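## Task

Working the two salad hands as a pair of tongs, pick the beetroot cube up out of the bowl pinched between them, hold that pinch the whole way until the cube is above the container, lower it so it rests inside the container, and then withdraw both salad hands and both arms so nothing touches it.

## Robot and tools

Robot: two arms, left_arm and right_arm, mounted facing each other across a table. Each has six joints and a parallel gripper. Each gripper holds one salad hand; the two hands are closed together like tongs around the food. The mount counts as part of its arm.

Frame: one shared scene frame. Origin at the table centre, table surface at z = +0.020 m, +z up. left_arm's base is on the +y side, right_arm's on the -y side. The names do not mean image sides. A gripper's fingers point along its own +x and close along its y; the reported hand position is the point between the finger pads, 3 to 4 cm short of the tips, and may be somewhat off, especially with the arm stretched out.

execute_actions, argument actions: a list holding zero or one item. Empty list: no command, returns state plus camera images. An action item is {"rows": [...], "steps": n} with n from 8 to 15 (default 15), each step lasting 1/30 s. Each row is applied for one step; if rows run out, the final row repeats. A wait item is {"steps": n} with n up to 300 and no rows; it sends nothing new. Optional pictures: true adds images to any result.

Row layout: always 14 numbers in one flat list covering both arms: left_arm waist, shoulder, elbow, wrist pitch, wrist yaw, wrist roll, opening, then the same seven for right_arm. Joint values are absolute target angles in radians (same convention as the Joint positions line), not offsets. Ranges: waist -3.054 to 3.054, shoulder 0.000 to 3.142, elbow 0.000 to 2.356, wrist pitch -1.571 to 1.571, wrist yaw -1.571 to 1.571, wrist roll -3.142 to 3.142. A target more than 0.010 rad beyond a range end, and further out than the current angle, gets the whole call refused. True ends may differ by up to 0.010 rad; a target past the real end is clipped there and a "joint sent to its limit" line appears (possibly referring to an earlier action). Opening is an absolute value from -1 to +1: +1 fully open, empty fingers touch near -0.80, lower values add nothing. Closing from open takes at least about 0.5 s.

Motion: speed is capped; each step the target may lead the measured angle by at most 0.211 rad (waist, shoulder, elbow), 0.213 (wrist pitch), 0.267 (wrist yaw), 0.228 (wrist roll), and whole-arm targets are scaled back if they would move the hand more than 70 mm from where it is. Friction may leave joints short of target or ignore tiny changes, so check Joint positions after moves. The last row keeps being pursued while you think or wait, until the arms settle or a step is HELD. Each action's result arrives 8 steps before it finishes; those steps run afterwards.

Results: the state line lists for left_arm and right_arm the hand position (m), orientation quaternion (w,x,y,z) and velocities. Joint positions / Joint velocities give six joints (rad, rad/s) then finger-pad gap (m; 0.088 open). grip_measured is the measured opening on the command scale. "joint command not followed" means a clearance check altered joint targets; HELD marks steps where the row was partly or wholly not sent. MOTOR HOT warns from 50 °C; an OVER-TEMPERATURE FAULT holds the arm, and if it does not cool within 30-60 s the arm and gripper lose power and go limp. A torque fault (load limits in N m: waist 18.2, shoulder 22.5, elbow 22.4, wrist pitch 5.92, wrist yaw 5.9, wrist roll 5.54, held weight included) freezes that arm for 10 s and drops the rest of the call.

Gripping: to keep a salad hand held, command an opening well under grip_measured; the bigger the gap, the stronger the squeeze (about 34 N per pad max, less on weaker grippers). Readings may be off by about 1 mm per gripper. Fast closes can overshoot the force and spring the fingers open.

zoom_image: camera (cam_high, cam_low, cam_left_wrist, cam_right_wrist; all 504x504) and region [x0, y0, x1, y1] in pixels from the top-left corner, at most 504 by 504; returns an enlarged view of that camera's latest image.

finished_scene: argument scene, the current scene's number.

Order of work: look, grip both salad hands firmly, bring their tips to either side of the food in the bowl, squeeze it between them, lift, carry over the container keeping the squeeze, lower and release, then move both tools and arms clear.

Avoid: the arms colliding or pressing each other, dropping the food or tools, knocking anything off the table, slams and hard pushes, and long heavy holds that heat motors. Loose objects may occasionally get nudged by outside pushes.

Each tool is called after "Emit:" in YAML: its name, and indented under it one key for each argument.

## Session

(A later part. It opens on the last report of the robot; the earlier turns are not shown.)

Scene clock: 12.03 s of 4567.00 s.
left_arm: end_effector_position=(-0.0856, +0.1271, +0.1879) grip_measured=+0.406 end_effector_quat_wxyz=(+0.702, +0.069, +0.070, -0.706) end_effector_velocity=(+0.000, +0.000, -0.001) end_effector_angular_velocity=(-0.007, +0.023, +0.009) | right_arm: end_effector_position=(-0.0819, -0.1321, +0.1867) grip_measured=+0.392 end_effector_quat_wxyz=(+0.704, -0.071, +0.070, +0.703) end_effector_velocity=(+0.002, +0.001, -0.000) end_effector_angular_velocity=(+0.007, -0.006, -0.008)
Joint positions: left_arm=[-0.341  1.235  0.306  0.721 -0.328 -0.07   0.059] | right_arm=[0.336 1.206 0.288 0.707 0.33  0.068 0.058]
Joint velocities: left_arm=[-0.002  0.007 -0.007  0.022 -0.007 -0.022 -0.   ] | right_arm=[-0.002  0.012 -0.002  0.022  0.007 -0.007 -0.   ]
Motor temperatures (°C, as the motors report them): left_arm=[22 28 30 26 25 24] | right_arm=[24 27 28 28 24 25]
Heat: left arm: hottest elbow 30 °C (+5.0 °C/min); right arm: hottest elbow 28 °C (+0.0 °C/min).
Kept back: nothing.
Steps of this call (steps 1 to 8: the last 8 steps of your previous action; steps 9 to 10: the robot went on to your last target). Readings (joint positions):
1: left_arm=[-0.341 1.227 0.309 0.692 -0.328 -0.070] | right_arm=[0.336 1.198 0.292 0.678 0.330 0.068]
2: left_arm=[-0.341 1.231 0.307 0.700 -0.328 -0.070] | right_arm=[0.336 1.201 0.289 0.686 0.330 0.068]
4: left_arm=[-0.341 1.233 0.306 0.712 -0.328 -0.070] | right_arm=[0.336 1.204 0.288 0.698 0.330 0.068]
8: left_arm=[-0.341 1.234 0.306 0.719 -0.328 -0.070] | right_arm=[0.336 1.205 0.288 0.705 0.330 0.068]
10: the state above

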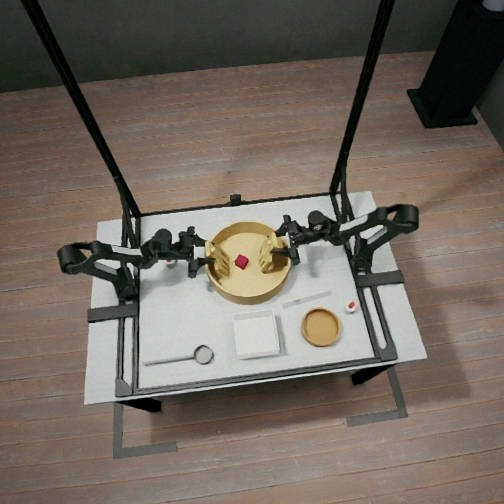

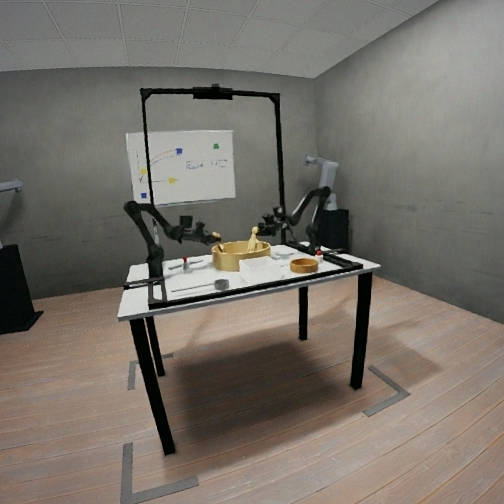

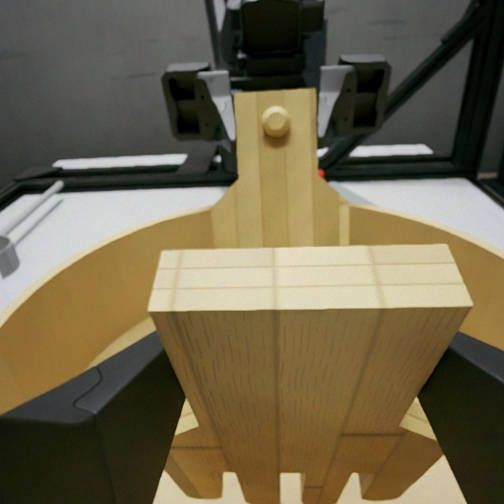

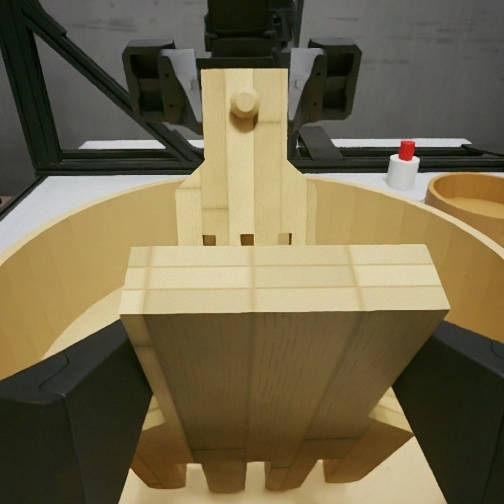

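Emit:
execute_actions:
  actions:
    - {"rows":[[-0.305,1.36,0.376,0.776,-0.3,-0.062,-1,0.305,1.36,0.376,0.776,0.3,0.062,-1]],"steps":14}

Emit:
execute_actions:
  actions:
    - {"rows":[[-0.29,1.41,0.407,0.795,-0.285,-0.06,-1,0.29,1.41,0.407,0.795,0.285,0.06,-1]],"steps":10}

Emit:
execute_actions:
  actions:
    - {"rows":[[-0.28,1.455,0.436,0.812,-0.275,-0.057,-1,0.28,1.455,0.436,0.812,0.275,0.057,-1]]}

Emit:
execute_actions:
  actions:
    - {"steps":10}
  pictures: true

Emit:
zoom_image:
  camera: "cam_high"
  region: [200, 215, 300, 305]

Scene clock: 12.70 s of 4567.00 s.
left_arm: end_effector_position=(-0.0840, +0.1113, +0.1812) grip_measured=+0.406 end_effector_quat_wxyz=(+0.705, +0.077, +0.074, -0.701) end_effector_velocity=(+0.001, -0.036, -0.018) end_effector_angular_velocity=(+0.043, -0.009, +0.005) | right_arm: end_effector_position=(-0.0838, -0.1132, +0.1808) grip_measured=+0.392 end_effector_quat_wxyz=(+0.704, -0.078, +0.074, +0.702) end_effector_velocity=(-0.001, +0.049, -0.002) end_effector_angular_velocity=(+0.003, +0.006, -0.010)
Joint positions: left_arm=[-0.314  1.333  0.349  0.757 -0.312 -0.066  0.059] | right_arm=[0.315 1.325 0.342 0.758 0.311 0.064 0.058]
Joint velocities: left_arm=[ 0.056  0.222  0.1    0.081  0.051  0.007 -0.   ] | right_arm=[-0.061  0.252  0.149  0.11  -0.051 -0.007 -0.   ]
Motor temperatures (°C, as the motors report them): left_arm=[22 28 30 27 25 24] | right_arm=[24 27 28 28 24 25]
Heat: left arm: hottest elbow 30 °C (+4.7 °C/min); right arm: hottest elbow 28 °C (+0.0 °C/min).
Steps of this call (steps 1 to 14: the robot went on to your last target; steps 15 to 20: the first 6 steps of this action). Readings (joint positions):
15: left_arm=[-0.339 1.246 0.308 0.729 -0.328 -0.070] | right_arm=[0.334 1.221 0.291 0.719 0.328 0.068]
16: left_arm=[-0.333 1.267 0.317 0.742 -0.325 -0.069] | right_arm=[0.329 1.248 0.301 0.735 0.325 0.068]
18: left_arm=[-0.320 1.311 0.340 0.751 -0.317 -0.067] | right_arm=[0.320 1.301 0.327 0.750 0.316 0.066]
20: the state above

Scene clock: 13.03 s of 4567.00 s.
left_arm: end_effector_position=(-0.0846, +0.1037, +0.1821) grip_measured=+0.406 end_effector_quat_wxyz=(+0.704, +0.075, +0.073, -0.702) end_effector_velocity=(-0.000, -0.068, -0.009) end_effector_angular_velocity=(+0.027, +0.006, +0.001) | right_arm: end_effector_position=(-0.0841, -0.1052, +0.1807) grip_measured=+0.391 end_effector_quat_wxyz=(+0.704, -0.076, +0.074, +0.702) end_effector_velocity=(-0.001, +0.070, +0.003) end_effector_angular_velocity=(+0.024, -0.006, +0.005)
Joint positions: left_arm=[-0.304  1.368  0.372  0.776 -0.3   -0.063  0.059] | right_arm=[0.304 1.365 0.365 0.778 0.3   0.063 0.058]
Joint velocities: left_arm=[0.095 0.335 0.217 0.095 0.095 0.007 0.   ] | right_arm=[-0.095  0.325  0.217  0.139 -0.095 -0.037 -0.   ]
Motor temperatures (°C, as the motors report them): left_arm=[22 28 30 27 25 24] | right_arm=[24 27 28 28 24 25]
Heat: left arm: hottest elbow 30 °C (+4.6 °C/min); right arm: hottest elbow 28 °C (+0.0 °C/min).
Steps of this call (steps 1 to 8: the last 8 steps of your previous action; steps 9 to 10: the first 2 steps of this action). Readings (joint positions):
9: left_arm=[-0.307 1.358 0.367 0.771 -0.303 -0.064] | right_arm=[0.308 1.356 0.360 0.772 0.303 0.063]
10: the state above

Scene clock: 13.53 s of 4567.00 s.
left_arm: end_effector_position=(-0.0853, +0.0893, +0.1811) grip_measured=+0.405 end_effector_quat_wxyz=(+0.703, +0.074, +0.073, -0.703) end_effector_velocity=(-0.005, -0.010, -0.004) end_effector_angular_velocity=(+0.013, +0.008, -0.017) | right_arm: end_effector_position=(-0.0848, -0.0894, +0.1819) grip_measured=+0.391 end_effector_quat_wxyz=(+0.704, -0.073, +0.072, +0.703) end_effector_velocity=(-0.004, +0.012, +0.002) end_effector_angular_velocity=(+0.010, +0.004, +0.025)
Joint positions: left_arm=[-0.287  1.437  0.418  0.801 -0.281 -0.06   0.059] | right_arm=[0.286 1.436 0.416 0.807 0.282 0.058 0.058]
Joint velocities: left_arm=[ 0.002  0.056  0.037  0.007  0.022 -0.007 -0.   ] | right_arm=[-0.012  0.051  0.042  0.022 -0.037 -0.007 -0.001]
Motor temperatures (°C, as the motors report them): left_arm=[22 28 30 27 25 24] | right_arm=[24 27 28 28 24 25]
Heat: left arm: hottest elbow 30 °C (+4.4 °C/min); right arm: hottest elbow 28 °C (+0.0 °C/min).
Steps of this call (steps 1 to 8: the last 8 steps of your previous action; steps 9 to 15: the first 7 steps of this action). Readings (joint positions):
9: left_arm=[-0.293 1.407 0.397 0.789 -0.289 -0.062] | right_arm=[0.294 1.404 0.392 0.792 0.289 0.061]
10: left_arm=[-0.291 1.416 0.402 0.794 -0.287 -0.061] | right_arm=[0.291 1.413 0.397 0.797 0.287 0.060]
12: left_arm=[-0.288 1.430 0.413 0.798 -0.283 -0.060] | right_arm=[0.288 1.428 0.409 0.802 0.284 0.058]
15: the state above

Scene clock: 13.87 s of 4567.00 s.
left_arm: end_effector_position=(-0.0858, +0.0879, +0.1812) grip_measured=+0.405 end_effector_quat_wxyz=(+0.703, +0.074, +0.073, -0.704) end_effector_velocity=(+0.000, +0.001, -0.006) end_effector_angular_velocity=(+0.026, +0.001, -0.003) | right_arm: end_effector_position=(-0.0849, -0.0879, +0.1823) grip_measured=+0.390 end_effector_quat_wxyz=(+0.704, -0.072, +0.071, +0.703) end_effector_velocity=(+0.002, -0.000, -0.004) end_effector_angular_velocity=(-0.021, -0.015, -0.008)
Joint positions: left_arm=[-0.286  1.444  0.423  0.804 -0.278 -0.059  0.059] | right_arm=[0.285 1.442 0.421 0.81  0.28  0.058 0.058]
Joint velocities: left_arm=[ 0.002  0.002 -0.002 -0.022  0.007 -0.007 -0.   ] | right_arm=[-0.002  0.002  0.002 -0.022  0.007 -0.007 -0.   ]
Motor temperatures (°C, as the motors report them): left_arm=[22 28 30 27 25 24] | right_arm=[24 27 28 28 24 25]
Heat: left arm: hottest elbow 30 °C (+4.3 °C/min); right arm: hottest elbow 28 °C (+0.0 °C/min).
Kept back: nothing.
Steps of this call (steps 1 to 8: the last 8 steps of your previous action; steps 9 to 10: the robot went on to your last target). Readings (joint positions):
1: left_arm=[-0.287 1.439 0.419 0.802 -0.280 -0.060] | right_arm=[0.286 1.438 0.418 0.808 0.281 0.058]
2: left_arm=[-0.287 1.440 0.420 0.802 -0.280 -0.060] | right_arm=[0.286 1.439 0.418 0.808 0.281 0.058]
4: left_arm=[-0.286 1.442 0.422 0.803 -0.279 -0.060] | right_arm=[0.285 1.441 0.420 0.809 0.281 0.058]
8: left_arm=[-0.286 1.443 0.422 0.804 -0.278 -0.059] | right_arm=[0.285 1.442 0.421 0.809 0.280 0.058]
10: the state above

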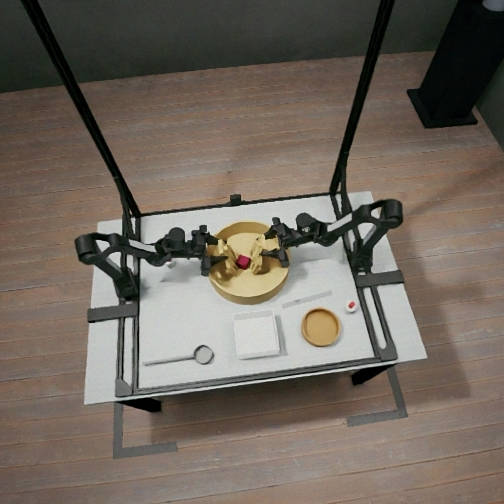

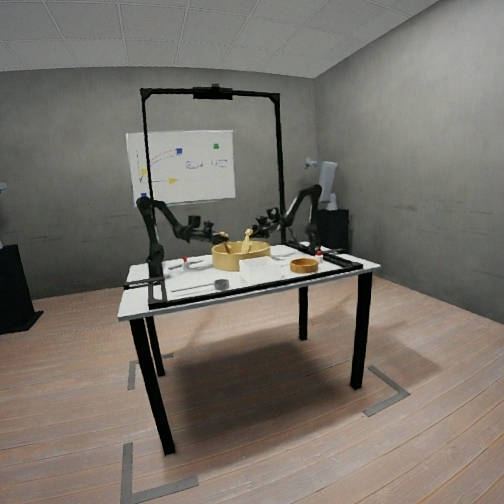

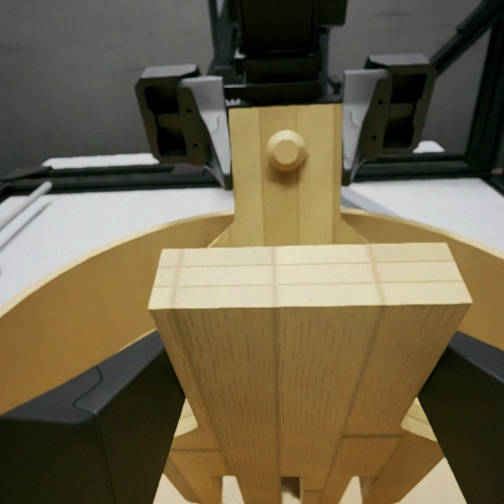

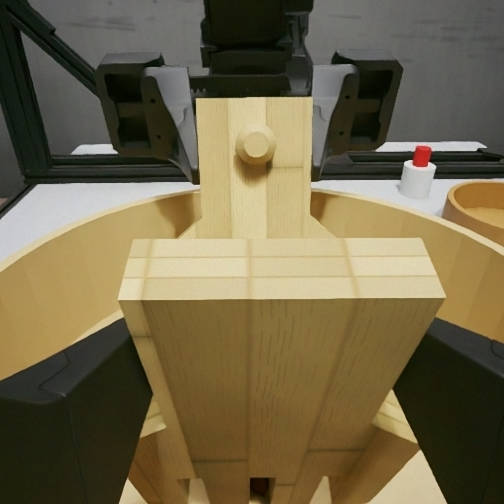

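Region (200, 215, 300, 305) of cam_high's 504x504 image, scaled by 5.040, with more detail than that image has; it fills the top 454 rows of this view, and the rest is white.

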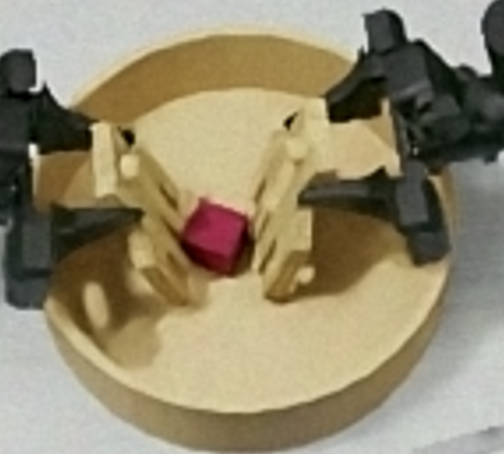

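Emit:
execute_actions:
  actions:
    - {"rows":[[-0.27,1.477,0.455,0.835,-0.266,-0.052,-1,0.27,1.477,0.455,0.835,0.266,0.052,-1]],"steps":12}

Emit:
execute_actions:
  actions:
    - {"rows":[[-0.25,1.477,0.455,0.84,-0.247,-0.05,-1,0.25,1.477,0.455,0.84,0.247,0.05,-1],[-0.23,1.477,0.455,0.84,-0.227,-0.045,-1,0.23,1.477,0.455,0.84,0.227,0.045,-1],[-0.21,1.477,0.455,0.84,-0.207,-0.04,-1,0.21,1.477,0.455,0.84,0.207,0.04,-1],[-0.19,1.477,0.455,0.84,-0.188,-0.037,-1,0.19,1.477,0.455,0.84,0.188,0.037,-1],[-0.17,1.477,0.455,0.84,-0.168,-0.033,-1,0.17,1.477,0.455,0.84,0.168,0.033,-1],[-0.15,1.477,0.455,0.84,-0.148,-0.03,-1,0.15,1.477,0.455,0.84,0.148,0.03,-1]]}

Emit:
execute_actions:
  actions:
    - {"steps":10}
  pictures: true

Emit:
zoom_image:
  camera: "cam_high"
  region: [200, 215, 300, 305]

Scene clock: 14.57 s of 4567.00 s.
left_arm: end_effector_position=(-0.0861, +0.0844, +0.1818) grip_measured=+0.405 end_effector_quat_wxyz=(+0.701, +0.072, +0.072, -0.705) end_effector_velocity=(-0.005, -0.019, +0.001) end_effector_angular_velocity=(-0.018, +0.024, -0.027) | right_arm: end_effector_position=(-0.0847, -0.0843, +0.1835) grip_measured=+0.390 end_effector_quat_wxyz=(+0.704, -0.069, +0.069, +0.704) end_effector_velocity=(+0.003, +0.020, +0.002) end_effector_angular_velocity=(+0.014, +0.005, +0.001)
Joint positions: left_arm=[-0.282  1.459  0.433  0.816 -0.27  -0.058  0.059] | right_arm=[0.279 1.457 0.431 0.822 0.273 0.056 0.058]
Joint velocities: left_arm=[ 0.022  0.085  0.056  0.051  0.051 -0.007  0.   ] | right_arm=[-0.037  0.081  0.061  0.037 -0.037 -0.007 -0.001]
Motor temperatures (°C, as the motors report them): left_arm=[22 28 30 27 25 24] | right_arm=[24 27 29 29 24 25]
Heat: left arm: hottest elbow 30 °C (+4.1 °C/min); right arm: hottest elbow 29 °C (+4.1 °C/min).
Steps of this call (steps 1 to 15: the robot went on to your last target; steps 16 to 17: nothing new was sent; steps 18 to 21: the first 4 steps of this action). Readings (joint positions):
18: left_arm=[-0.285 1.447 0.425 0.806 -0.276 -0.059] | right_arm=[0.284 1.445 0.424 0.812 0.278 0.058]
19: left_arm=[-0.284 1.451 0.427 0.810 -0.274 -0.058] | right_arm=[0.282 1.449 0.426 0.816 0.276 0.057]
21: the state above

Scene clock: 15.07 s of 4567.00 s.
left_arm: end_effector_position=(-0.0715, +0.0777, +0.1824) grip_measured=+0.405 end_effector_quat_wxyz=(+0.698, +0.068, +0.071, -0.710) end_effector_velocity=(+0.137, -0.024, -0.006) end_effector_angular_velocity=(+0.031, -0.033, +0.194) | right_arm: end_effector_position=(-0.0676, -0.0777, +0.1851) grip_measured=+0.389 end_effector_quat_wxyz=(+0.703, -0.065, +0.068, +0.705) end_effector_velocity=(+0.132, +0.022, -0.007) end_effector_angular_velocity=(-0.042, -0.047, -0.163)
Joint positions: left_arm=[-0.208  1.472  0.439  0.832 -0.186 -0.044  0.059] | right_arm=[0.201 1.467 0.438 0.837 0.196 0.041 0.058]
Joint velocities: left_arm=[ 0.462  0.007  0.007 -0.022  0.256  0.081 -0.   ] | right_arm=[-0.462  0.002  0.007 -0.037 -0.286 -0.095 -0.   ]
Motor temperatures (°C, as the motors report them): left_arm=[22 28 30 27 25 24] | right_arm=[24 27 29 29 24 25]
Heat: left arm: hottest elbow 30 °C (+4.0 °C/min); right arm: hottest elbow 29 °C (+4.0 °C/min).
Steps of this call (steps 1 to 8: the last 8 steps of your previous action; steps 9 to 15: the first 7 steps of this action). Readings (joint positions):
9: left_arm=[-0.278 1.468 0.438 0.823 -0.263 -0.056] | right_arm=[0.274 1.465 0.437 0.830 0.268 0.055]
10: left_arm=[-0.273 1.469 0.438 0.824 -0.254 -0.055] | right_arm=[0.269 1.465 0.437 0.831 0.260 0.054]
12: left_arm=[-0.254 1.470 0.438 0.828 -0.227 -0.052] | right_arm=[0.249 1.467 0.437 0.835 0.236 0.049]
15: the state above

Scene clock: 15.40 s of 4567.00 s.
left_arm: end_effector_position=(-0.0617, +0.0759, +0.1823) grip_measured=+0.405 end_effector_quat_wxyz=(+0.697, +0.068, +0.072, -0.710) end_effector_velocity=(+0.006, -0.000, -0.003) end_effector_angular_velocity=(+0.017, -0.009, +0.008) | right_arm: end_effector_position=(-0.0575, -0.0758, +0.1852) grip_measured=+0.388 end_effector_quat_wxyz=(+0.704, -0.065, +0.068, +0.704) end_effector_velocity=(+0.005, +0.001, -0.005) end_effector_angular_velocity=(-0.022, -0.007, +0.001)
Joint positions: left_arm=[-0.165  1.472  0.439  0.832 -0.144 -0.037  0.059] | right_arm=[0.158 1.467 0.438 0.837 0.154 0.034 0.058]
Joint velocities: left_arm=[ 0.017 -0.002  0.002 -0.022  0.007  0.007 -0.   ] | right_arm=[-0.022  0.002  0.002 -0.022 -0.022 -0.007 -0.   ]
Motor temperatures (°C, as the motors report them): left_arm=[22 28 30 27 25 24] | right_arm=[24 27 29 29 24 25]
Heat: left arm: hottest elbow 30 °C (+3.9 °C/min); right arm: hottest elbow 29 °C (+3.9 °C/min).
Kept back: nothing.
Steps of this call (steps 1 to 8: the last 8 steps of your previous action; steps 9 to 10: the robot went on to your last target). Readings (joint positions):
1: left_arm=[-0.194 1.472 0.439 0.832 -0.177 -0.042] | right_arm=[0.188 1.467 0.438 0.837 0.187 0.039]
2: left_arm=[-0.183 1.472 0.439 0.832 -0.170 -0.041] | right_arm=[0.177 1.467 0.438 0.837 0.180 0.038]
4: left_arm=[-0.173 1.472 0.439 0.832 -0.158 -0.039] | right_arm=[0.166 1.467 0.438 0.837 0.168 0.035]
8: left_arm=[-0.167 1.472 0.439 0.832 -0.147 -0.037] | right_arm=[0.160 1.467 0.438 0.837 0.157 0.034]
10: the state above

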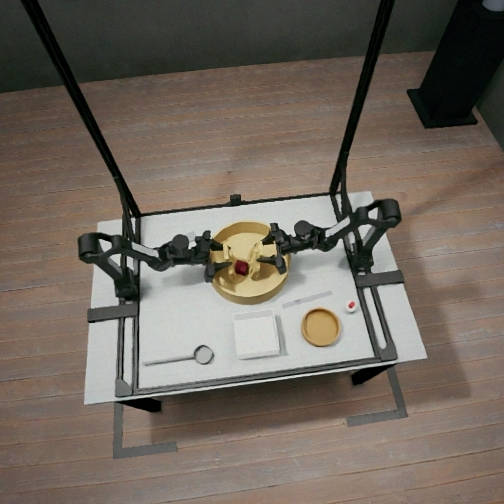

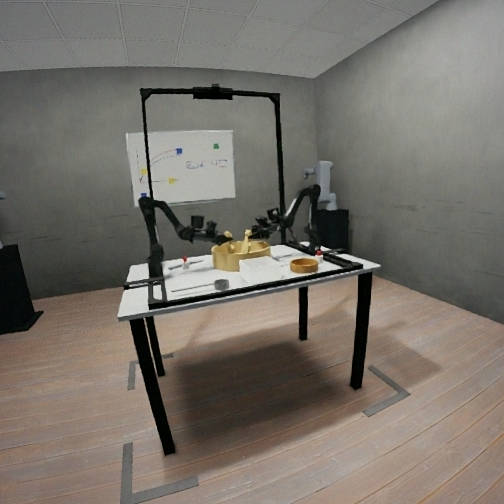

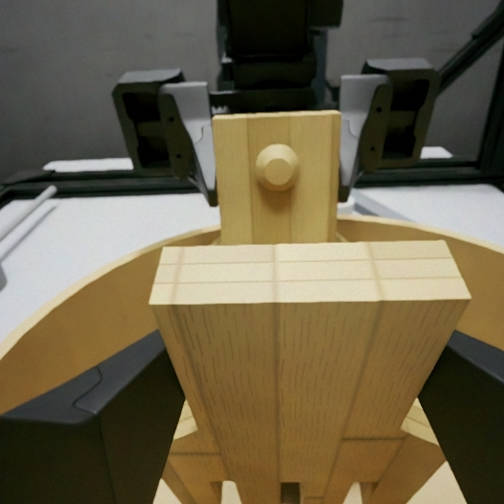

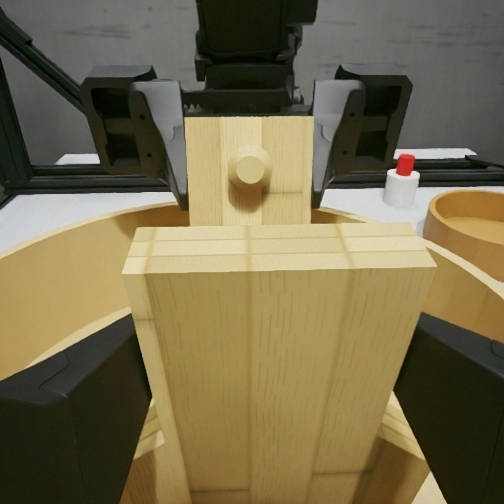

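Region (200, 215, 300, 305) of cam_high's 504x504 image, scaled by 5.040, with more detail than that image has; it fills the top 454 rows of this view, and the rest is white.

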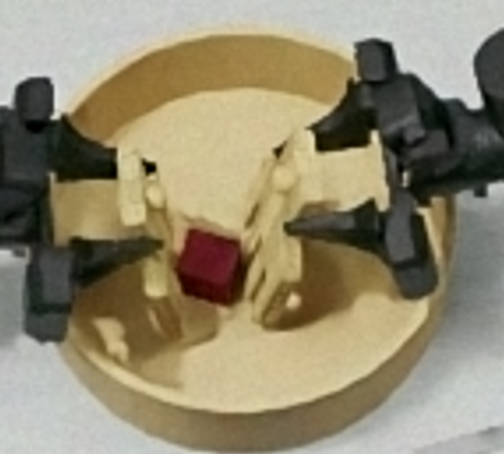

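Emit:
execute_actions:
  actions:
    - {"rows":[[-0.15,1.45,0.465,0.842,-0.148,-0.03,-1,0.15,1.45,0.465,0.842,0.148,0.03,-1],[-0.15,1.45,0.465,0.842,-0.148,-0.03,-1,0.15,1.45,0.465,0.842,0.148,0.03,-1],[-0.15,1.45,0.465,0.842,-0.148,-0.03,-1,0.15,1.45,0.465,0.842,0.148,0.03,-1],[-0.15,1.428,0.477,0.823,-0.148,-0.03,-1,0.15,1.428,0.477,0.823,0.148,0.03,-1],[-0.15,1.428,0.477,0.823,-0.148,-0.03,-1,0.15,1.428,0.477,0.823,0.148,0.03,-1],[-0.15,1.428,0.477,0.823,-0.148,-0.03,-1,0.15,1.428,0.477,0.823,0.148,0.03,-1],[-0.15,1.406,0.492,0.786,-0.148,-0.03,-1,0.15,1.406,0.492,0.786,0.148,0.03,-1],[-0.15,1.406,0.492,0.786,-0.148,-0.03,-1,0.15,1.406,0.492,0.786,0.148,0.03,-1],[-0.15,1.385,0.507,0.75,-0.148,-0.03,-1,0.15,1.385,0.507,0.75,0.148,0.03,-1],[-0.15,1.385,0.507,0.75,-0.148,-0.03,-1,0.15,1.385,0.507,0.75,0.148,0.03,-1],[-0.15,1.366,0.523,0.715,-0.148,-0.03,-1,0.15,1.366,0.523,0.715,0.148,0.03,-1],[-0.15,1.366,0.523,0.715,-0.148,-0.03,-1,0.15,1.366,0.523,0.715,0.148,0.03,-1],[-0.15,1.349,0.54,0.684,-0.148,-0.03,-1,0.15,1.349,0.54,0.684,0.148,0.03,-1],[-0.15,1.349,0.54,0.684,-0.148,-0.03,-1,0.15,1.349,0.54,0.684,0.148,0.03,-1],[-0.15,1.334,0.557,0.652,-0.148,-0.03,-1,0.15,1.334,0.557,0.652,0.148,0.03,-1]]}

Emit:
execute_actions:
  actions:
    - {"rows":[[-0.14,1.32,0.575,0.62,-0.14,-0.025,-1,0.14,1.32,0.575,0.62,0.14,0.025,-1],[-0.125,1.307,0.593,0.589,-0.125,-0.022,-1,0.125,1.307,0.593,0.589,0.125,0.022,-1],[-0.11,1.307,0.593,0.589,-0.11,-0.02,-1,0.11,1.307,0.593,0.589,0.11,0.02,-1],[-0.095,1.295,0.612,0.559,-0.095,-0.017,-1,0.095,1.295,0.612,0.559,0.095,0.017,-1],[-0.08,1.284,0.631,0.529,-0.08,-0.014,-1,0.08,1.284,0.631,0.529,0.08,0.014,-1],[-0.065,1.284,0.631,0.529,-0.065,-0.011,-1,0.065,1.284,0.631,0.529,0.065,0.011,-1],[-0.05,1.274,0.6505,0.501,-0.05,-0.009,-1,0.05,1.274,0.6505,0.501,0.05,0.009,-1],[-0.035,1.265,0.67,0.473,-0.035,-0.006,-1,0.035,1.265,0.67,0.473,0.035,0.006,-1],[-0.02,1.265,0.67,0.473,-0.02,-0.003,-1,0.02,1.265,0.67,0.473,0.02,0.003,-1],[-0.005,1.256,0.691,0.445,-0.005,0,-1,0.005,1.256,0.691,0.445,0.005,0,-1],[0.01,1.248,0.712,0.418,0.01,0,-1,-0.01,1.248,0.712,0.418,-0.01,0,-1],[0.025,1.248,0.712,0.418,0.025,0.004,-1,-0.025,1.248,0.712,0.418,-0.025,-0.004,-1],[0.04,1.241,0.733,0.392,0.04,0.006,-1,-0.04,1.241,0.733,0.392,-0.04,-0.006,-1],[0.05,1.235,0.754,0.367,0.05,0.008,-1,-0.05,1.235,0.754,0.367,-0.05,-0.008,-1],[0.06,1.229,0.7755,0.345,0.06,0.01,-1,-0.06,1.229,0.7755,0.345,-0.06,-0.01,-1]]}

Emit:
execute_actions:
  actions:
    - {"steps":18}
  pictures: true

Scene clock: 16.70 s of 4567.00 s.
left_arm: end_effector_position=(-0.0594, +0.0746, +0.1890) grip_measured=+0.405 end_effector_quat_wxyz=(+0.700, +0.065, +0.068, -0.708) end_effector_velocity=(+0.005, -0.006, +0.073) end_effector_angular_velocity=(-0.070, +0.003, +0.018) | right_arm: end_effector_position=(-0.0553, -0.0754, +0.1878) grip_measured=+0.388 end_effector_quat_wxyz=(+0.705, -0.068, +0.068, +0.703) end_effector_velocity=(+0.007, -0.007, +0.021) end_effector_angular_velocity=(-0.090, -0.019, -0.009)
Joint positions: left_arm=[-0.158  1.455  0.45   0.814 -0.142 -0.034  0.059] | right_arm=[0.152 1.454 0.446 0.814 0.152 0.03  0.058]
Joint velocities: left_arm=[ 0.012 -0.227  0.129 -0.286 -0.007  0.007 -0.   ] | right_arm=[-0.017 -0.183  0.071 -0.344 -0.007 -0.007 -0.   ]
Motor temperatures (°C, as the motors report them): left_arm=[22 28 31 28 25 24] | right_arm=[24 27 29 29 24 25]
Heat: left arm: hottest elbow 31 °C (+7.2 °C/min); right arm: hottest elbow 29 °C (+3.6 °C/min).
Steps of this call (steps 1 to 30: the robot went on to your last target; steps 31 to 32: nothing new was sent; steps 33 to 39: the first 7 steps of this action). Readings (joint positions):
33: left_arm=[-0.160 1.473 0.441 0.832 -0.142 -0.035] | right_arm=[0.154 1.467 0.439 0.837 0.152 0.032]
34: left_arm=[-0.160 1.472 0.441 0.832 -0.142 -0.035] | right_arm=[0.154 1.467 0.440 0.837 0.152 0.032]
36: left_arm=[-0.159 1.470 0.443 0.828 -0.142 -0.035] | right_arm=[0.154 1.465 0.442 0.834 0.152 0.032]
39: the state above

Scene clock: 17.20 s of 4567.00 s.
left_arm: end_effector_position=(-0.0500, +0.0686, +0.2390) grip_measured=+0.406 end_effector_quat_wxyz=(+0.697, +0.061, +0.065, -0.712) end_effector_velocity=(+0.096, -0.021, +0.132) end_effector_angular_velocity=(-0.036, +0.001, +0.033) | right_arm: end_effector_position=(-0.0414, -0.0696, +0.2341) grip_measured=+0.389 end_effector_quat_wxyz=(+0.708, -0.068, +0.065, +0.700) end_effector_velocity=(+0.107, +0.024, +0.130) end_effector_angular_velocity=(+0.024, -0.009, -0.050)
Joint positions: left_arm=[-0.111  1.319  0.58   0.56  -0.087 -0.024  0.059] | right_arm=[0.096 1.32  0.57  0.56  0.107 0.015 0.058]
Joint velocities: left_arm=[ 0.383 -0.261  0.374 -0.593  0.344  0.066 -0.001] | right_arm=[-0.418 -0.256  0.383 -0.608 -0.359 -0.081 -0.001]
Motor temperatures (°C, as the motors report them): left_arm=[22 28 31 28 25 24] | right_arm=[24 27 29 29 24 25]
Heat: left arm: hottest elbow 31 °C (+7.0 °C/min); right arm: hottest elbow 29 °C (+3.5 °C/min).
Steps of this call (steps 1 to 8: the last 8 steps of your previous action; steps 9 to 15: the first 7 steps of this action). Readings (joint positions):
9: left_arm=[-0.157 1.375 0.509 0.681 -0.142 -0.033] | right_arm=[0.150 1.377 0.499 0.681 0.152 0.028]
10: left_arm=[-0.155 1.365 0.520 0.657 -0.139 -0.032] | right_arm=[0.147 1.367 0.510 0.658 0.150 0.027]
12: left_arm=[-0.143 1.346 0.542 0.619 -0.121 -0.030] | right_arm=[0.133 1.348 0.532 0.619 0.136 0.023]
15: the state above

Scene clock: 17.80 s of 4567.00 s.
left_arm: end_effector_position=(-0.0107, +0.0632, +0.2976) grip_measured=+0.405 end_effector_quat_wxyz=(+0.700, +0.051, +0.055, -0.710) end_effector_velocity=(+0.011, +0.001, -0.005) end_effector_angular_velocity=(+0.036, -0.004, +0.023) | right_arm: end_effector_position=(-0.0023, -0.0639, +0.2933) grip_measured=+0.388 end_effector_quat_wxyz=(+0.711, -0.058, +0.055, +0.699) end_effector_velocity=(-0.005, -0.001, -0.005) end_effector_angular_velocity=(-0.046, +0.004, +0.044)
Joint positions: left_arm=[0.047 1.24  0.752 0.339 0.061 0.003 0.059] | right_arm=[-0.062  1.242  0.743  0.339 -0.044 -0.012  0.058]
Joint velocities: left_arm=[ 0.032 -0.002  0.012 -0.051  0.007  0.007 -0.   ] | right_arm=[-0.007 -0.002  0.017 -0.066 -0.051 -0.007  0.   ]
Motor temperatures (°C, as the motors report them): left_arm=[22 28 31 28 25 24] | right_arm=[24 27 29 29 24 25]
Heat: left arm: hottest elbow 31 °C (+6.7 °C/min); right arm: hottest elbow 29 °C (+3.4 °C/min).
Kept back: nothing.
Steps of this call (steps 1 to 8: the last 8 steps of your previous action; steps 9 to 18: the robot went on to your last target). Readings (joint positions):
1: left_arm=[-0.097 1.310 0.594 0.538 -0.075 -0.022] | right_arm=[0.083 1.312 0.584 0.538 0.095 0.012]
2: left_arm=[-0.084 1.303 0.606 0.518 -0.062 -0.020] | right_arm=[0.068 1.304 0.597 0.518 0.082 0.010]
4: left_arm=[-0.055 1.289 0.632 0.480 -0.034 -0.015] | right_arm=[0.039 1.290 0.623 0.480 0.054 0.004]
8: left_arm=[0.003 1.266 0.688 0.403 0.020 -0.006] | right_arm=[-0.019 1.267 0.679 0.404 0.000 -0.005]
18: the state above

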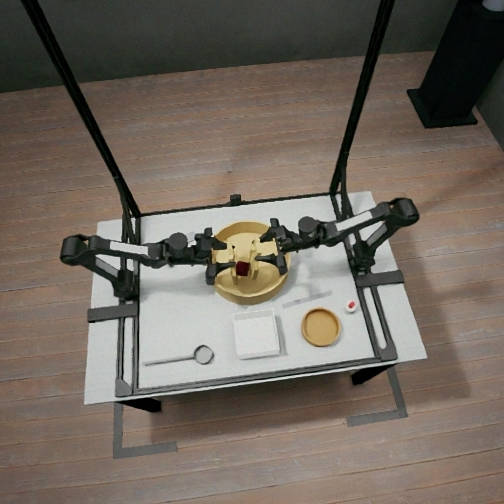

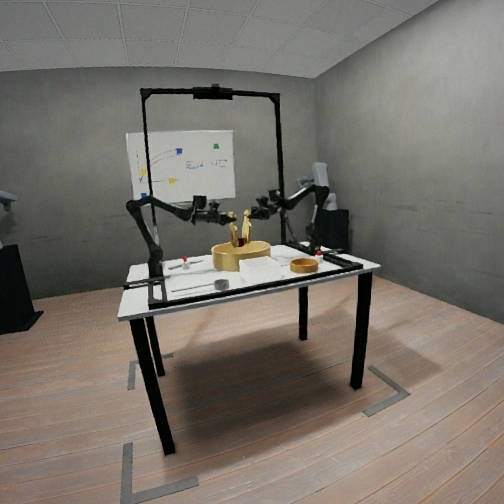

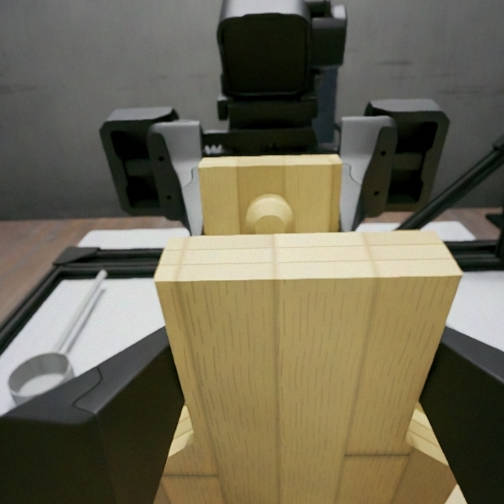

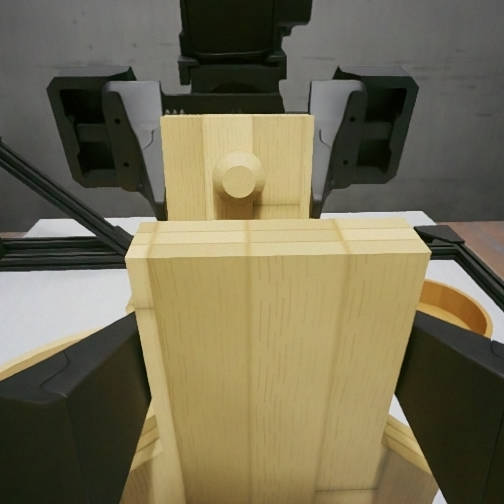

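Emit:
execute_actions:
  actions:
    - {"rows":[[0.08,1.25,0.787,0.362,0.08,0.012,-1,-0.08,1.25,0.787,0.362,-0.08,-0.012,-1],[0.1,1.253,0.789,0.367,0.1,0.014,-1,-0.1,1.253,0.789,0.367,-0.1,-0.014,-1],[0.125,1.257,0.792,0.372,0.125,0.016,-1,-0.124,1.257,0.792,0.372,-0.124,-0.016,-1],[0.147,1.261,0.795,0.377,0.147,0.018,-1,-0.145,1.261,0.795,0.377,-0.145,-0.018,-1],[0.17,1.265,0.798,0.382,0.17,0.02,-1,-0.167,1.266,0.799,0.382,-0.167,-0.02,-1],[0.192,1.27,0.801,0.388,0.192,0.022,-1,-0.188,1.272,0.802,0.388,-0.188,-0.022,-1],[0.214,1.276,0.805,0.394,0.214,0.024,-1,-0.21,1.278,0.807,0.394,-0.21,-0.024,-1],[0.236,1.282,0.809,0.399,0.236,0.025,-1,-0.231,1.285,0.811,0.399,-0.231,-0.025,-1],[0.258,1.288,0.814,0.405,0.258,0.027,-1,-0.252,1.292,0.817,0.405,-0.252,-0.027,-1],[0.287,1.298,0.821,0.413,0.287,0.028,-1,-0.28,1.303,0.825,0.413,-0.28,-0.028,-1],[0.316,1.308,0.828,0.42,0.316,0.03,-1,-0.308,1.314,0.833,0.42,-0.308,-0.03,-1],[0.345,1.319,0.836,0.428,0.345,0.03,-1,-0.336,1.325,0.841,0.428,-0.336,-0.03,-1],[0.373,1.331,0.845,0.436,0.373,0.03,-1,-0.363,1.338,0.851,0.436,-0.363,-0.03,-1],[0.401,1.343,0.854,0.443,0.4,0.03,-1,-0.39,1.351,0.86,0.443,-0.39,-0.03,-1],[0.428,1.3556,0.8635,0.451,0.427,0.03,-1,-0.417,1.364,0.87,0.451,-0.417,-0.03,-1]]}

Emit:
execute_actions:
  actions:
    - {"rows":[[0.45,1.369,0.874,0.458,0.45,0.03,-1,-0.438,1.378,0.882,0.458,-0.438,-0.03,-1],[0.472,1.382,0.885,0.465,0.472,0.03,-1,-0.459,1.392,0.893,0.465,-0.459,-0.03,-1],[0.493,1.396,0.896,0.472,0.493,0.03,-1,-0.48,1.406,0.905,0.472,-0.48,-0.03,-1],[0.514,1.41,0.907,0.479,0.514,0.028,-1,-0.5,1.421,0.917,0.479,-0.5,-0.028,-1],[0.534,1.424,0.918,0.486,0.534,0.027,-1,-0.52,1.435,0.928,0.486,-0.52,-0.027,-1],[0.554,1.438,0.93,0.493,0.554,0.025,-1,-0.539,1.45,0.941,0.493,-0.539,-0.025,-1],[0.573,1.4516,0.942,0.5,0.573,0.024,-1,-0.558,1.464,0.954,0.5,-0.558,-0.024,-1],[0.59,1.465,0.954,0.506,0.59,0.022,-1,-0.574,1.478,0.966,0.506,-0.574,-0.022,-1],[0.606,1.479,0.967,0.511,0.606,0.02,-1,-0.59,1.493,0.98,0.511,-0.59,-0.02,-1],[0.622,1.493,0.98,0.516,0.622,0.018,-1,-0.605,1.507,0.993,0.516,-0.605,-0.018,-1],[0.638,1.507,0.993,0.522,0.638,0.016,-1,-0.621,1.522,1.007,0.522,-0.621,-0.016,-1],[0.653,1.521,1.006,0.527,0.653,0.014,-1,-0.635,1.536,1.021,0.527,-0.635,-0.014,-1],[0.668,1.535,1.019,0.532,0.668,0.012,-1,-0.65,1.551,1.034,0.532,-0.65,-0.012,-1],[0.683,1.549,1.032,0.537,0.683,0.01,-1,-0.664,1.565,1.048,0.537,-0.664,-0.01,-1],[0.697,1.562,1.045,0.541,0.697,0.008,-1,-0.678,1.579,1.062,0.541,-0.678,-0.008,-1]]}

Emit:
execute_actions:
  actions:
    - {"rows":[[0.703,1.573,1.046,0.556,0.703,0.005,-1,-0.684,1.59,1.063,0.556,-0.684,-0.005,-1],[0.709,1.585,1.047,0.571,0.709,0.002,-1,-0.69,1.602,1.064,0.571,-0.69,-0.002,-1],[0.715,1.596,1.048,0.585,0.715,0,-1,-0.696,1.613,1.065,0.585,-0.696,0,-1],[0.721,1.607,1.049,0.599,0.721,-0.003,-1,-0.702,1.624,1.066,0.599,-0.702,0.003,-1],[0.727,1.619,1.05,0.614,0.727,-0.006,-1,-0.708,1.636,1.067,0.614,-0.708,0.006,-1],[0.733,1.63,1.051,0.628,0.733,-0.009,-1,-0.714,1.647,1.068,0.628,-0.714,0.009,-1],[0.739,1.641,1.052,0.642,0.739,-0.012,-1,-0.72,1.658,1.069,0.642,-0.72,0.012,-1],[0.745,1.653,1.053,0.657,0.745,-0.015,-1,-0.726,1.67,1.07,0.657,-0.726,0.015,-1],[0.75,1.664,1.054,0.671,0.75,-0.018,-1,-0.731,1.681,1.071,0.671,-0.731,0.018,-1],[0.756,1.675,1.055,0.685,0.756,-0.021,-1,-0.737,1.692,1.072,0.685,-0.737,0.021,-1],[0.761,1.687,1.056,0.7,0.761,-0.024,-1,-0.742,1.704,1.073,0.7,-0.742,0.024,-1],[0.767,1.698,1.057,0.714,0.767,-0.027,-1,-0.748,1.715,1.074,0.714,-0.748,0.027,-1],[0.772,1.709,1.058,0.728,0.772,-0.03,-1,-0.753,1.726,1.075,0.728,-0.753,0.03,-1],[0.777,1.721,1.059,0.743,0.777,-0.033,-1,-0.758,1.738,1.076,0.743,-0.758,0.033,-1],[0.782,1.732,1.0605,0.757,0.782,-0.036,-1,-0.763,1.749,1.0775,0.757,-0.763,0.036,-1]]}

Emit:
execute_actions:
  actions:
    - {"steps":18}
  pictures: true

Emit:
zoom_image:
  camera: "cam_high"
  region: [200, 280, 310, 380]

Scene clock: 19.97 s of 4567.00 s.
left_arm: end_effector_position=(+0.0093, +0.0604, +0.3041) grip_measured=+0.406 end_effector_quat_wxyz=(+0.698, +0.043, +0.049, -0.713) end_effector_velocity=(+0.163, -0.014, +0.025) end_effector_angular_velocity=(-0.120, -0.009, +0.055) | right_arm: end_effector_position=(+0.0176, -0.0615, +0.3004) grip_measured=+0.389 end_effector_quat_wxyz=(+0.710, -0.049, +0.048, +0.701) end_effector_velocity=(+0.162, +0.015, +0.032) end_effector_angular_velocity=(+0.133, -0.011, -0.060)
Joint positions: left_arm=[0.131 1.256 0.771 0.354 0.152 0.01  0.059] | right_arm=[-0.144  1.256  0.761  0.357 -0.131 -0.02   0.058]
Joint velocities: left_arm=[0.608 0.134 0.09  0.154 0.549 0.066 0.   ] | right_arm=[-0.598  0.139  0.11   0.154 -0.535 -0.066 -0.   ]
Motor temperatures (°C, as the motors report them): left_arm=[22 28 32 29 25 24] | right_arm=[24 28 30 30 24 25]
Heat: left arm: hottest elbow 32 °C (+9.0 °C/min); right arm: hottest elbow 30 °C (+6.0 °C/min).
Steps of this call (steps 1 to 30: the robot went on to your last target; steps 31 to 58: nothing new was sent; steps 59 to 65: the first 7 steps of this action). Readings (joint positions):
59: left_arm=[0.053 1.240 0.757 0.333 0.066 0.005] | right_arm=[-0.065 1.242 0.749 0.334 -0.053 -0.012]
60: left_arm=[0.058 1.241 0.758 0.334 0.074 0.005] | right_arm=[-0.069 1.242 0.750 0.334 -0.060 -0.013]
62: left_arm=[0.078 1.245 0.761 0.339 0.102 0.006] | right_arm=[-0.091 1.245 0.752 0.341 -0.085 -0.016]
65: the state above

Scene clock: 20.47 s of 4567.00 s.
left_arm: end_effector_position=(+0.1127, +0.0560, +0.3202) grip_measured=+0.406 end_effector_quat_wxyz=(+0.703, +0.017, +0.024, -0.710) end_effector_velocity=(+0.207, -0.003, +0.034) end_effector_angular_velocity=(-0.155, -0.029, +0.002) | right_arm: end_effector_position=(+0.1198, -0.0546, +0.3186) grip_measured=+0.389 end_effector_quat_wxyz=(+0.715, -0.022, +0.020, +0.698) end_effector_velocity=(+0.205, +0.008, +0.035) end_effector_angular_velocity=(+0.151, -0.041, +0.014)
Joint positions: left_arm=[0.491 1.399 0.879 0.455 0.5   0.021 0.059] | right_arm=[-0.494  1.409  0.883  0.46  -0.468 -0.033  0.058]
Joint velocities: left_arm=[ 0.637  0.398  0.325  0.227  0.637 -0.007 -0.   ] | right_arm=[-0.623  0.413  0.349  0.212 -0.637 -0.007 -0.   ]
Motor temperatures (°C, as the motors report them): left_arm=[22 28 32 29 25 24] | right_arm=[24 28 30 30 24 25]
Heat: left arm: hottest elbow 32 °C (+8.8 °C/min); right arm: hottest elbow 30 °C (+5.9 °C/min).
Steps of this call (steps 1 to 8: the last 8 steps of your previous action; steps 9 to 15: the first 7 steps of this action). Readings (joint positions):
9: left_arm=[0.348 1.325 0.820 0.412 0.363 0.020] | right_arm=[-0.354 1.330 0.817 0.416 -0.333 -0.032]
10: left_arm=[0.374 1.336 0.829 0.419 0.387 0.021] | right_arm=[-0.380 1.343 0.827 0.423 -0.357 -0.033]
12: left_arm=[0.424 1.360 0.848 0.433 0.434 0.021] | right_arm=[-0.428 1.368 0.848 0.438 -0.403 -0.033]
15: the state above

Scene clock: 20.97 s of 4567.00 s.
left_arm: end_effector_position=(+0.1970, +0.0562, +0.3273) grip_measured=+0.406 end_effector_quat_wxyz=(+0.707, -0.002, -0.003, -0.708) end_effector_velocity=(+0.091, -0.010, -0.049) end_effector_angular_velocity=(-0.074, +0.013, -0.030) | right_arm: end_effector_position=(+0.2039, -0.0525, +0.3259) grip_measured=+0.389 end_effector_quat_wxyz=(+0.718, -0.002, -0.008, +0.696) end_effector_velocity=(+0.093, +0.007, -0.050) end_effector_angular_velocity=(+0.077, +0.013, +0.035)
Joint positions: left_arm=[ 0.714  1.591  1.023  0.578  0.715 -0.006  0.059] | right_arm=[-0.711  1.608  1.035  0.585 -0.679 -0.007  0.058]
Joint velocities: left_arm=[ 0.198  0.349  0.076  0.374  0.227 -0.081 -0.   ] | right_arm=[-0.208  0.349  0.076  0.374 -0.242  0.081 -0.   ]
Motor temperatures (°C, as the motors report them): left_arm=[22 28 32 30 25 24] | right_arm=[24 28 30 30 24 25]
Heat: left arm: hottest elbow 32 °C (+8.6 °C/min); right arm: hottest elbow 30 °C (+5.7 °C/min).
Steps of this call (steps 1 to 8: the last 8 steps of your previous action; steps 9 to 15: the first 7 steps of this action). Readings (joint positions):
9: left_arm=[0.653 1.520 0.988 0.511 0.658 0.009] | right_arm=[-0.651 1.536 0.998 0.517 -0.623 -0.022]
10: left_arm=[0.666 1.533 0.998 0.520 0.670 0.006] | right_arm=[-0.664 1.549 1.009 0.526 -0.634 -0.020]
12: left_arm=[0.689 1.556 1.012 0.542 0.689 0.002] | right_arm=[-0.687 1.573 1.023 0.548 -0.654 -0.016]
15: the state above

Scene clock: 21.57 s of 4567.00 s.
left_arm: end_effector_position=(+0.2305, +0.0551, +0.3036) grip_measured=+0.405 end_effector_quat_wxyz=(+0.706, -0.014, -0.012, -0.708) end_effector_velocity=(-0.002, +0.000, +0.010) end_effector_angular_velocity=(-0.025, -0.005, -0.020) | right_arm: end_effector_position=(+0.2372, -0.0513, +0.3019) grip_measured=+0.389 end_effector_quat_wxyz=(+0.717, +0.010, -0.017, +0.697) end_effector_velocity=(+0.000, -0.001, +0.013) end_effector_angular_velocity=(+0.042, -0.051, +0.014)
Joint positions: left_arm=[ 0.783  1.725  1.038  0.737  0.786 -0.039  0.059] | right_arm=[-0.779  1.742  1.051  0.743 -0.75   0.026  0.058]
Joint velocities: left_arm=[ 0.002 -0.002  0.012  0.022  0.022 -0.022 -0.   ] | right_arm=[-0.007  0.002  0.012  0.051 -0.022 -0.007  0.   ]
Motor temperatures (°C, as the motors report them): left_arm=[22 28 32 30 25 24] | right_arm=[24 28 30 30 24 25]
Heat: left arm: hottest elbow 32 °C (+8.3 °C/min); right arm: hottest elbow 30 °C (+5.6 °C/min).
Kept back: nothing.
Steps of this call (steps 1 to 8: the last 8 steps of your previous action; steps 9 to 18: the robot went on to your last target). Readings (joint positions):
1: left_arm=[0.720 1.602 1.025 0.592 0.723 -0.008] | right_arm=[-0.717 1.620 1.037 0.598 -0.687 -0.005]
2: left_arm=[0.727 1.615 1.027 0.605 0.730 -0.011] | right_arm=[-0.724 1.632 1.039 0.611 -0.694 -0.002]
4: left_arm=[0.739 1.638 1.029 0.632 0.743 -0.017] | right_arm=[-0.736 1.656 1.041 0.638 -0.707 0.004]
8: left_arm=[0.764 1.685 1.034 0.689 0.767 -0.029] | right_arm=[-0.760 1.702 1.046 0.695 -0.731 0.016]
18: the state above

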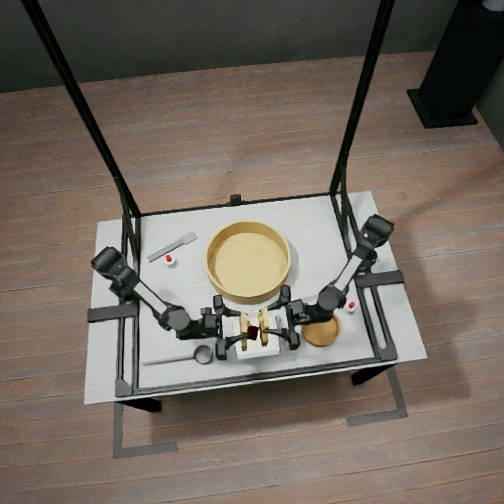

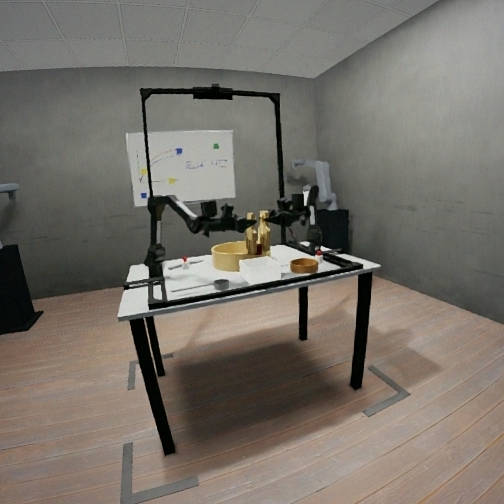

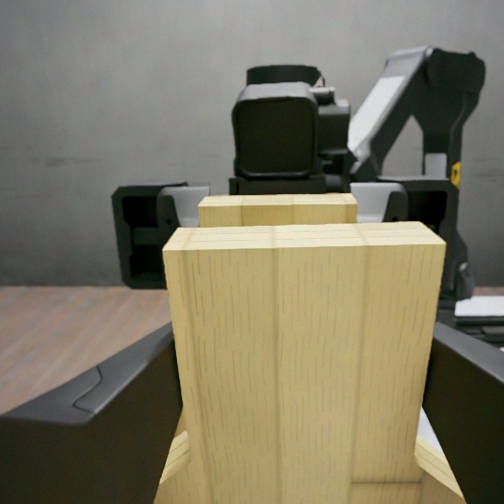

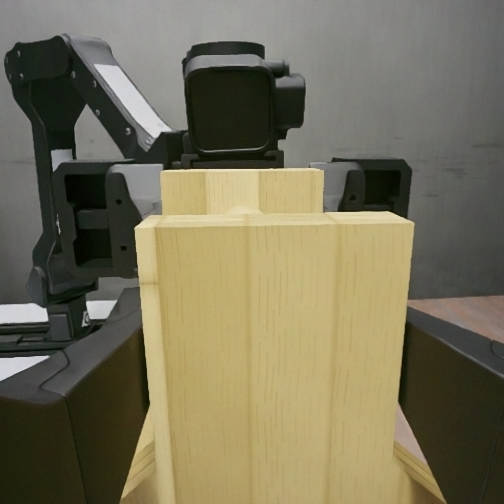

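Region (200, 280, 310, 380) of cam_high's 504x504 image, scaled by 4.582, with more detail than that image has; it fills the top 458 rows of this view, and the rest is white.

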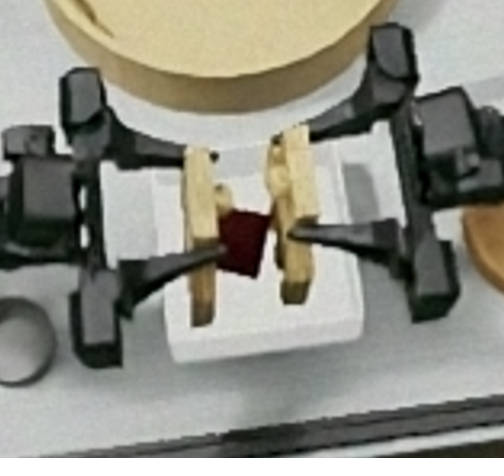

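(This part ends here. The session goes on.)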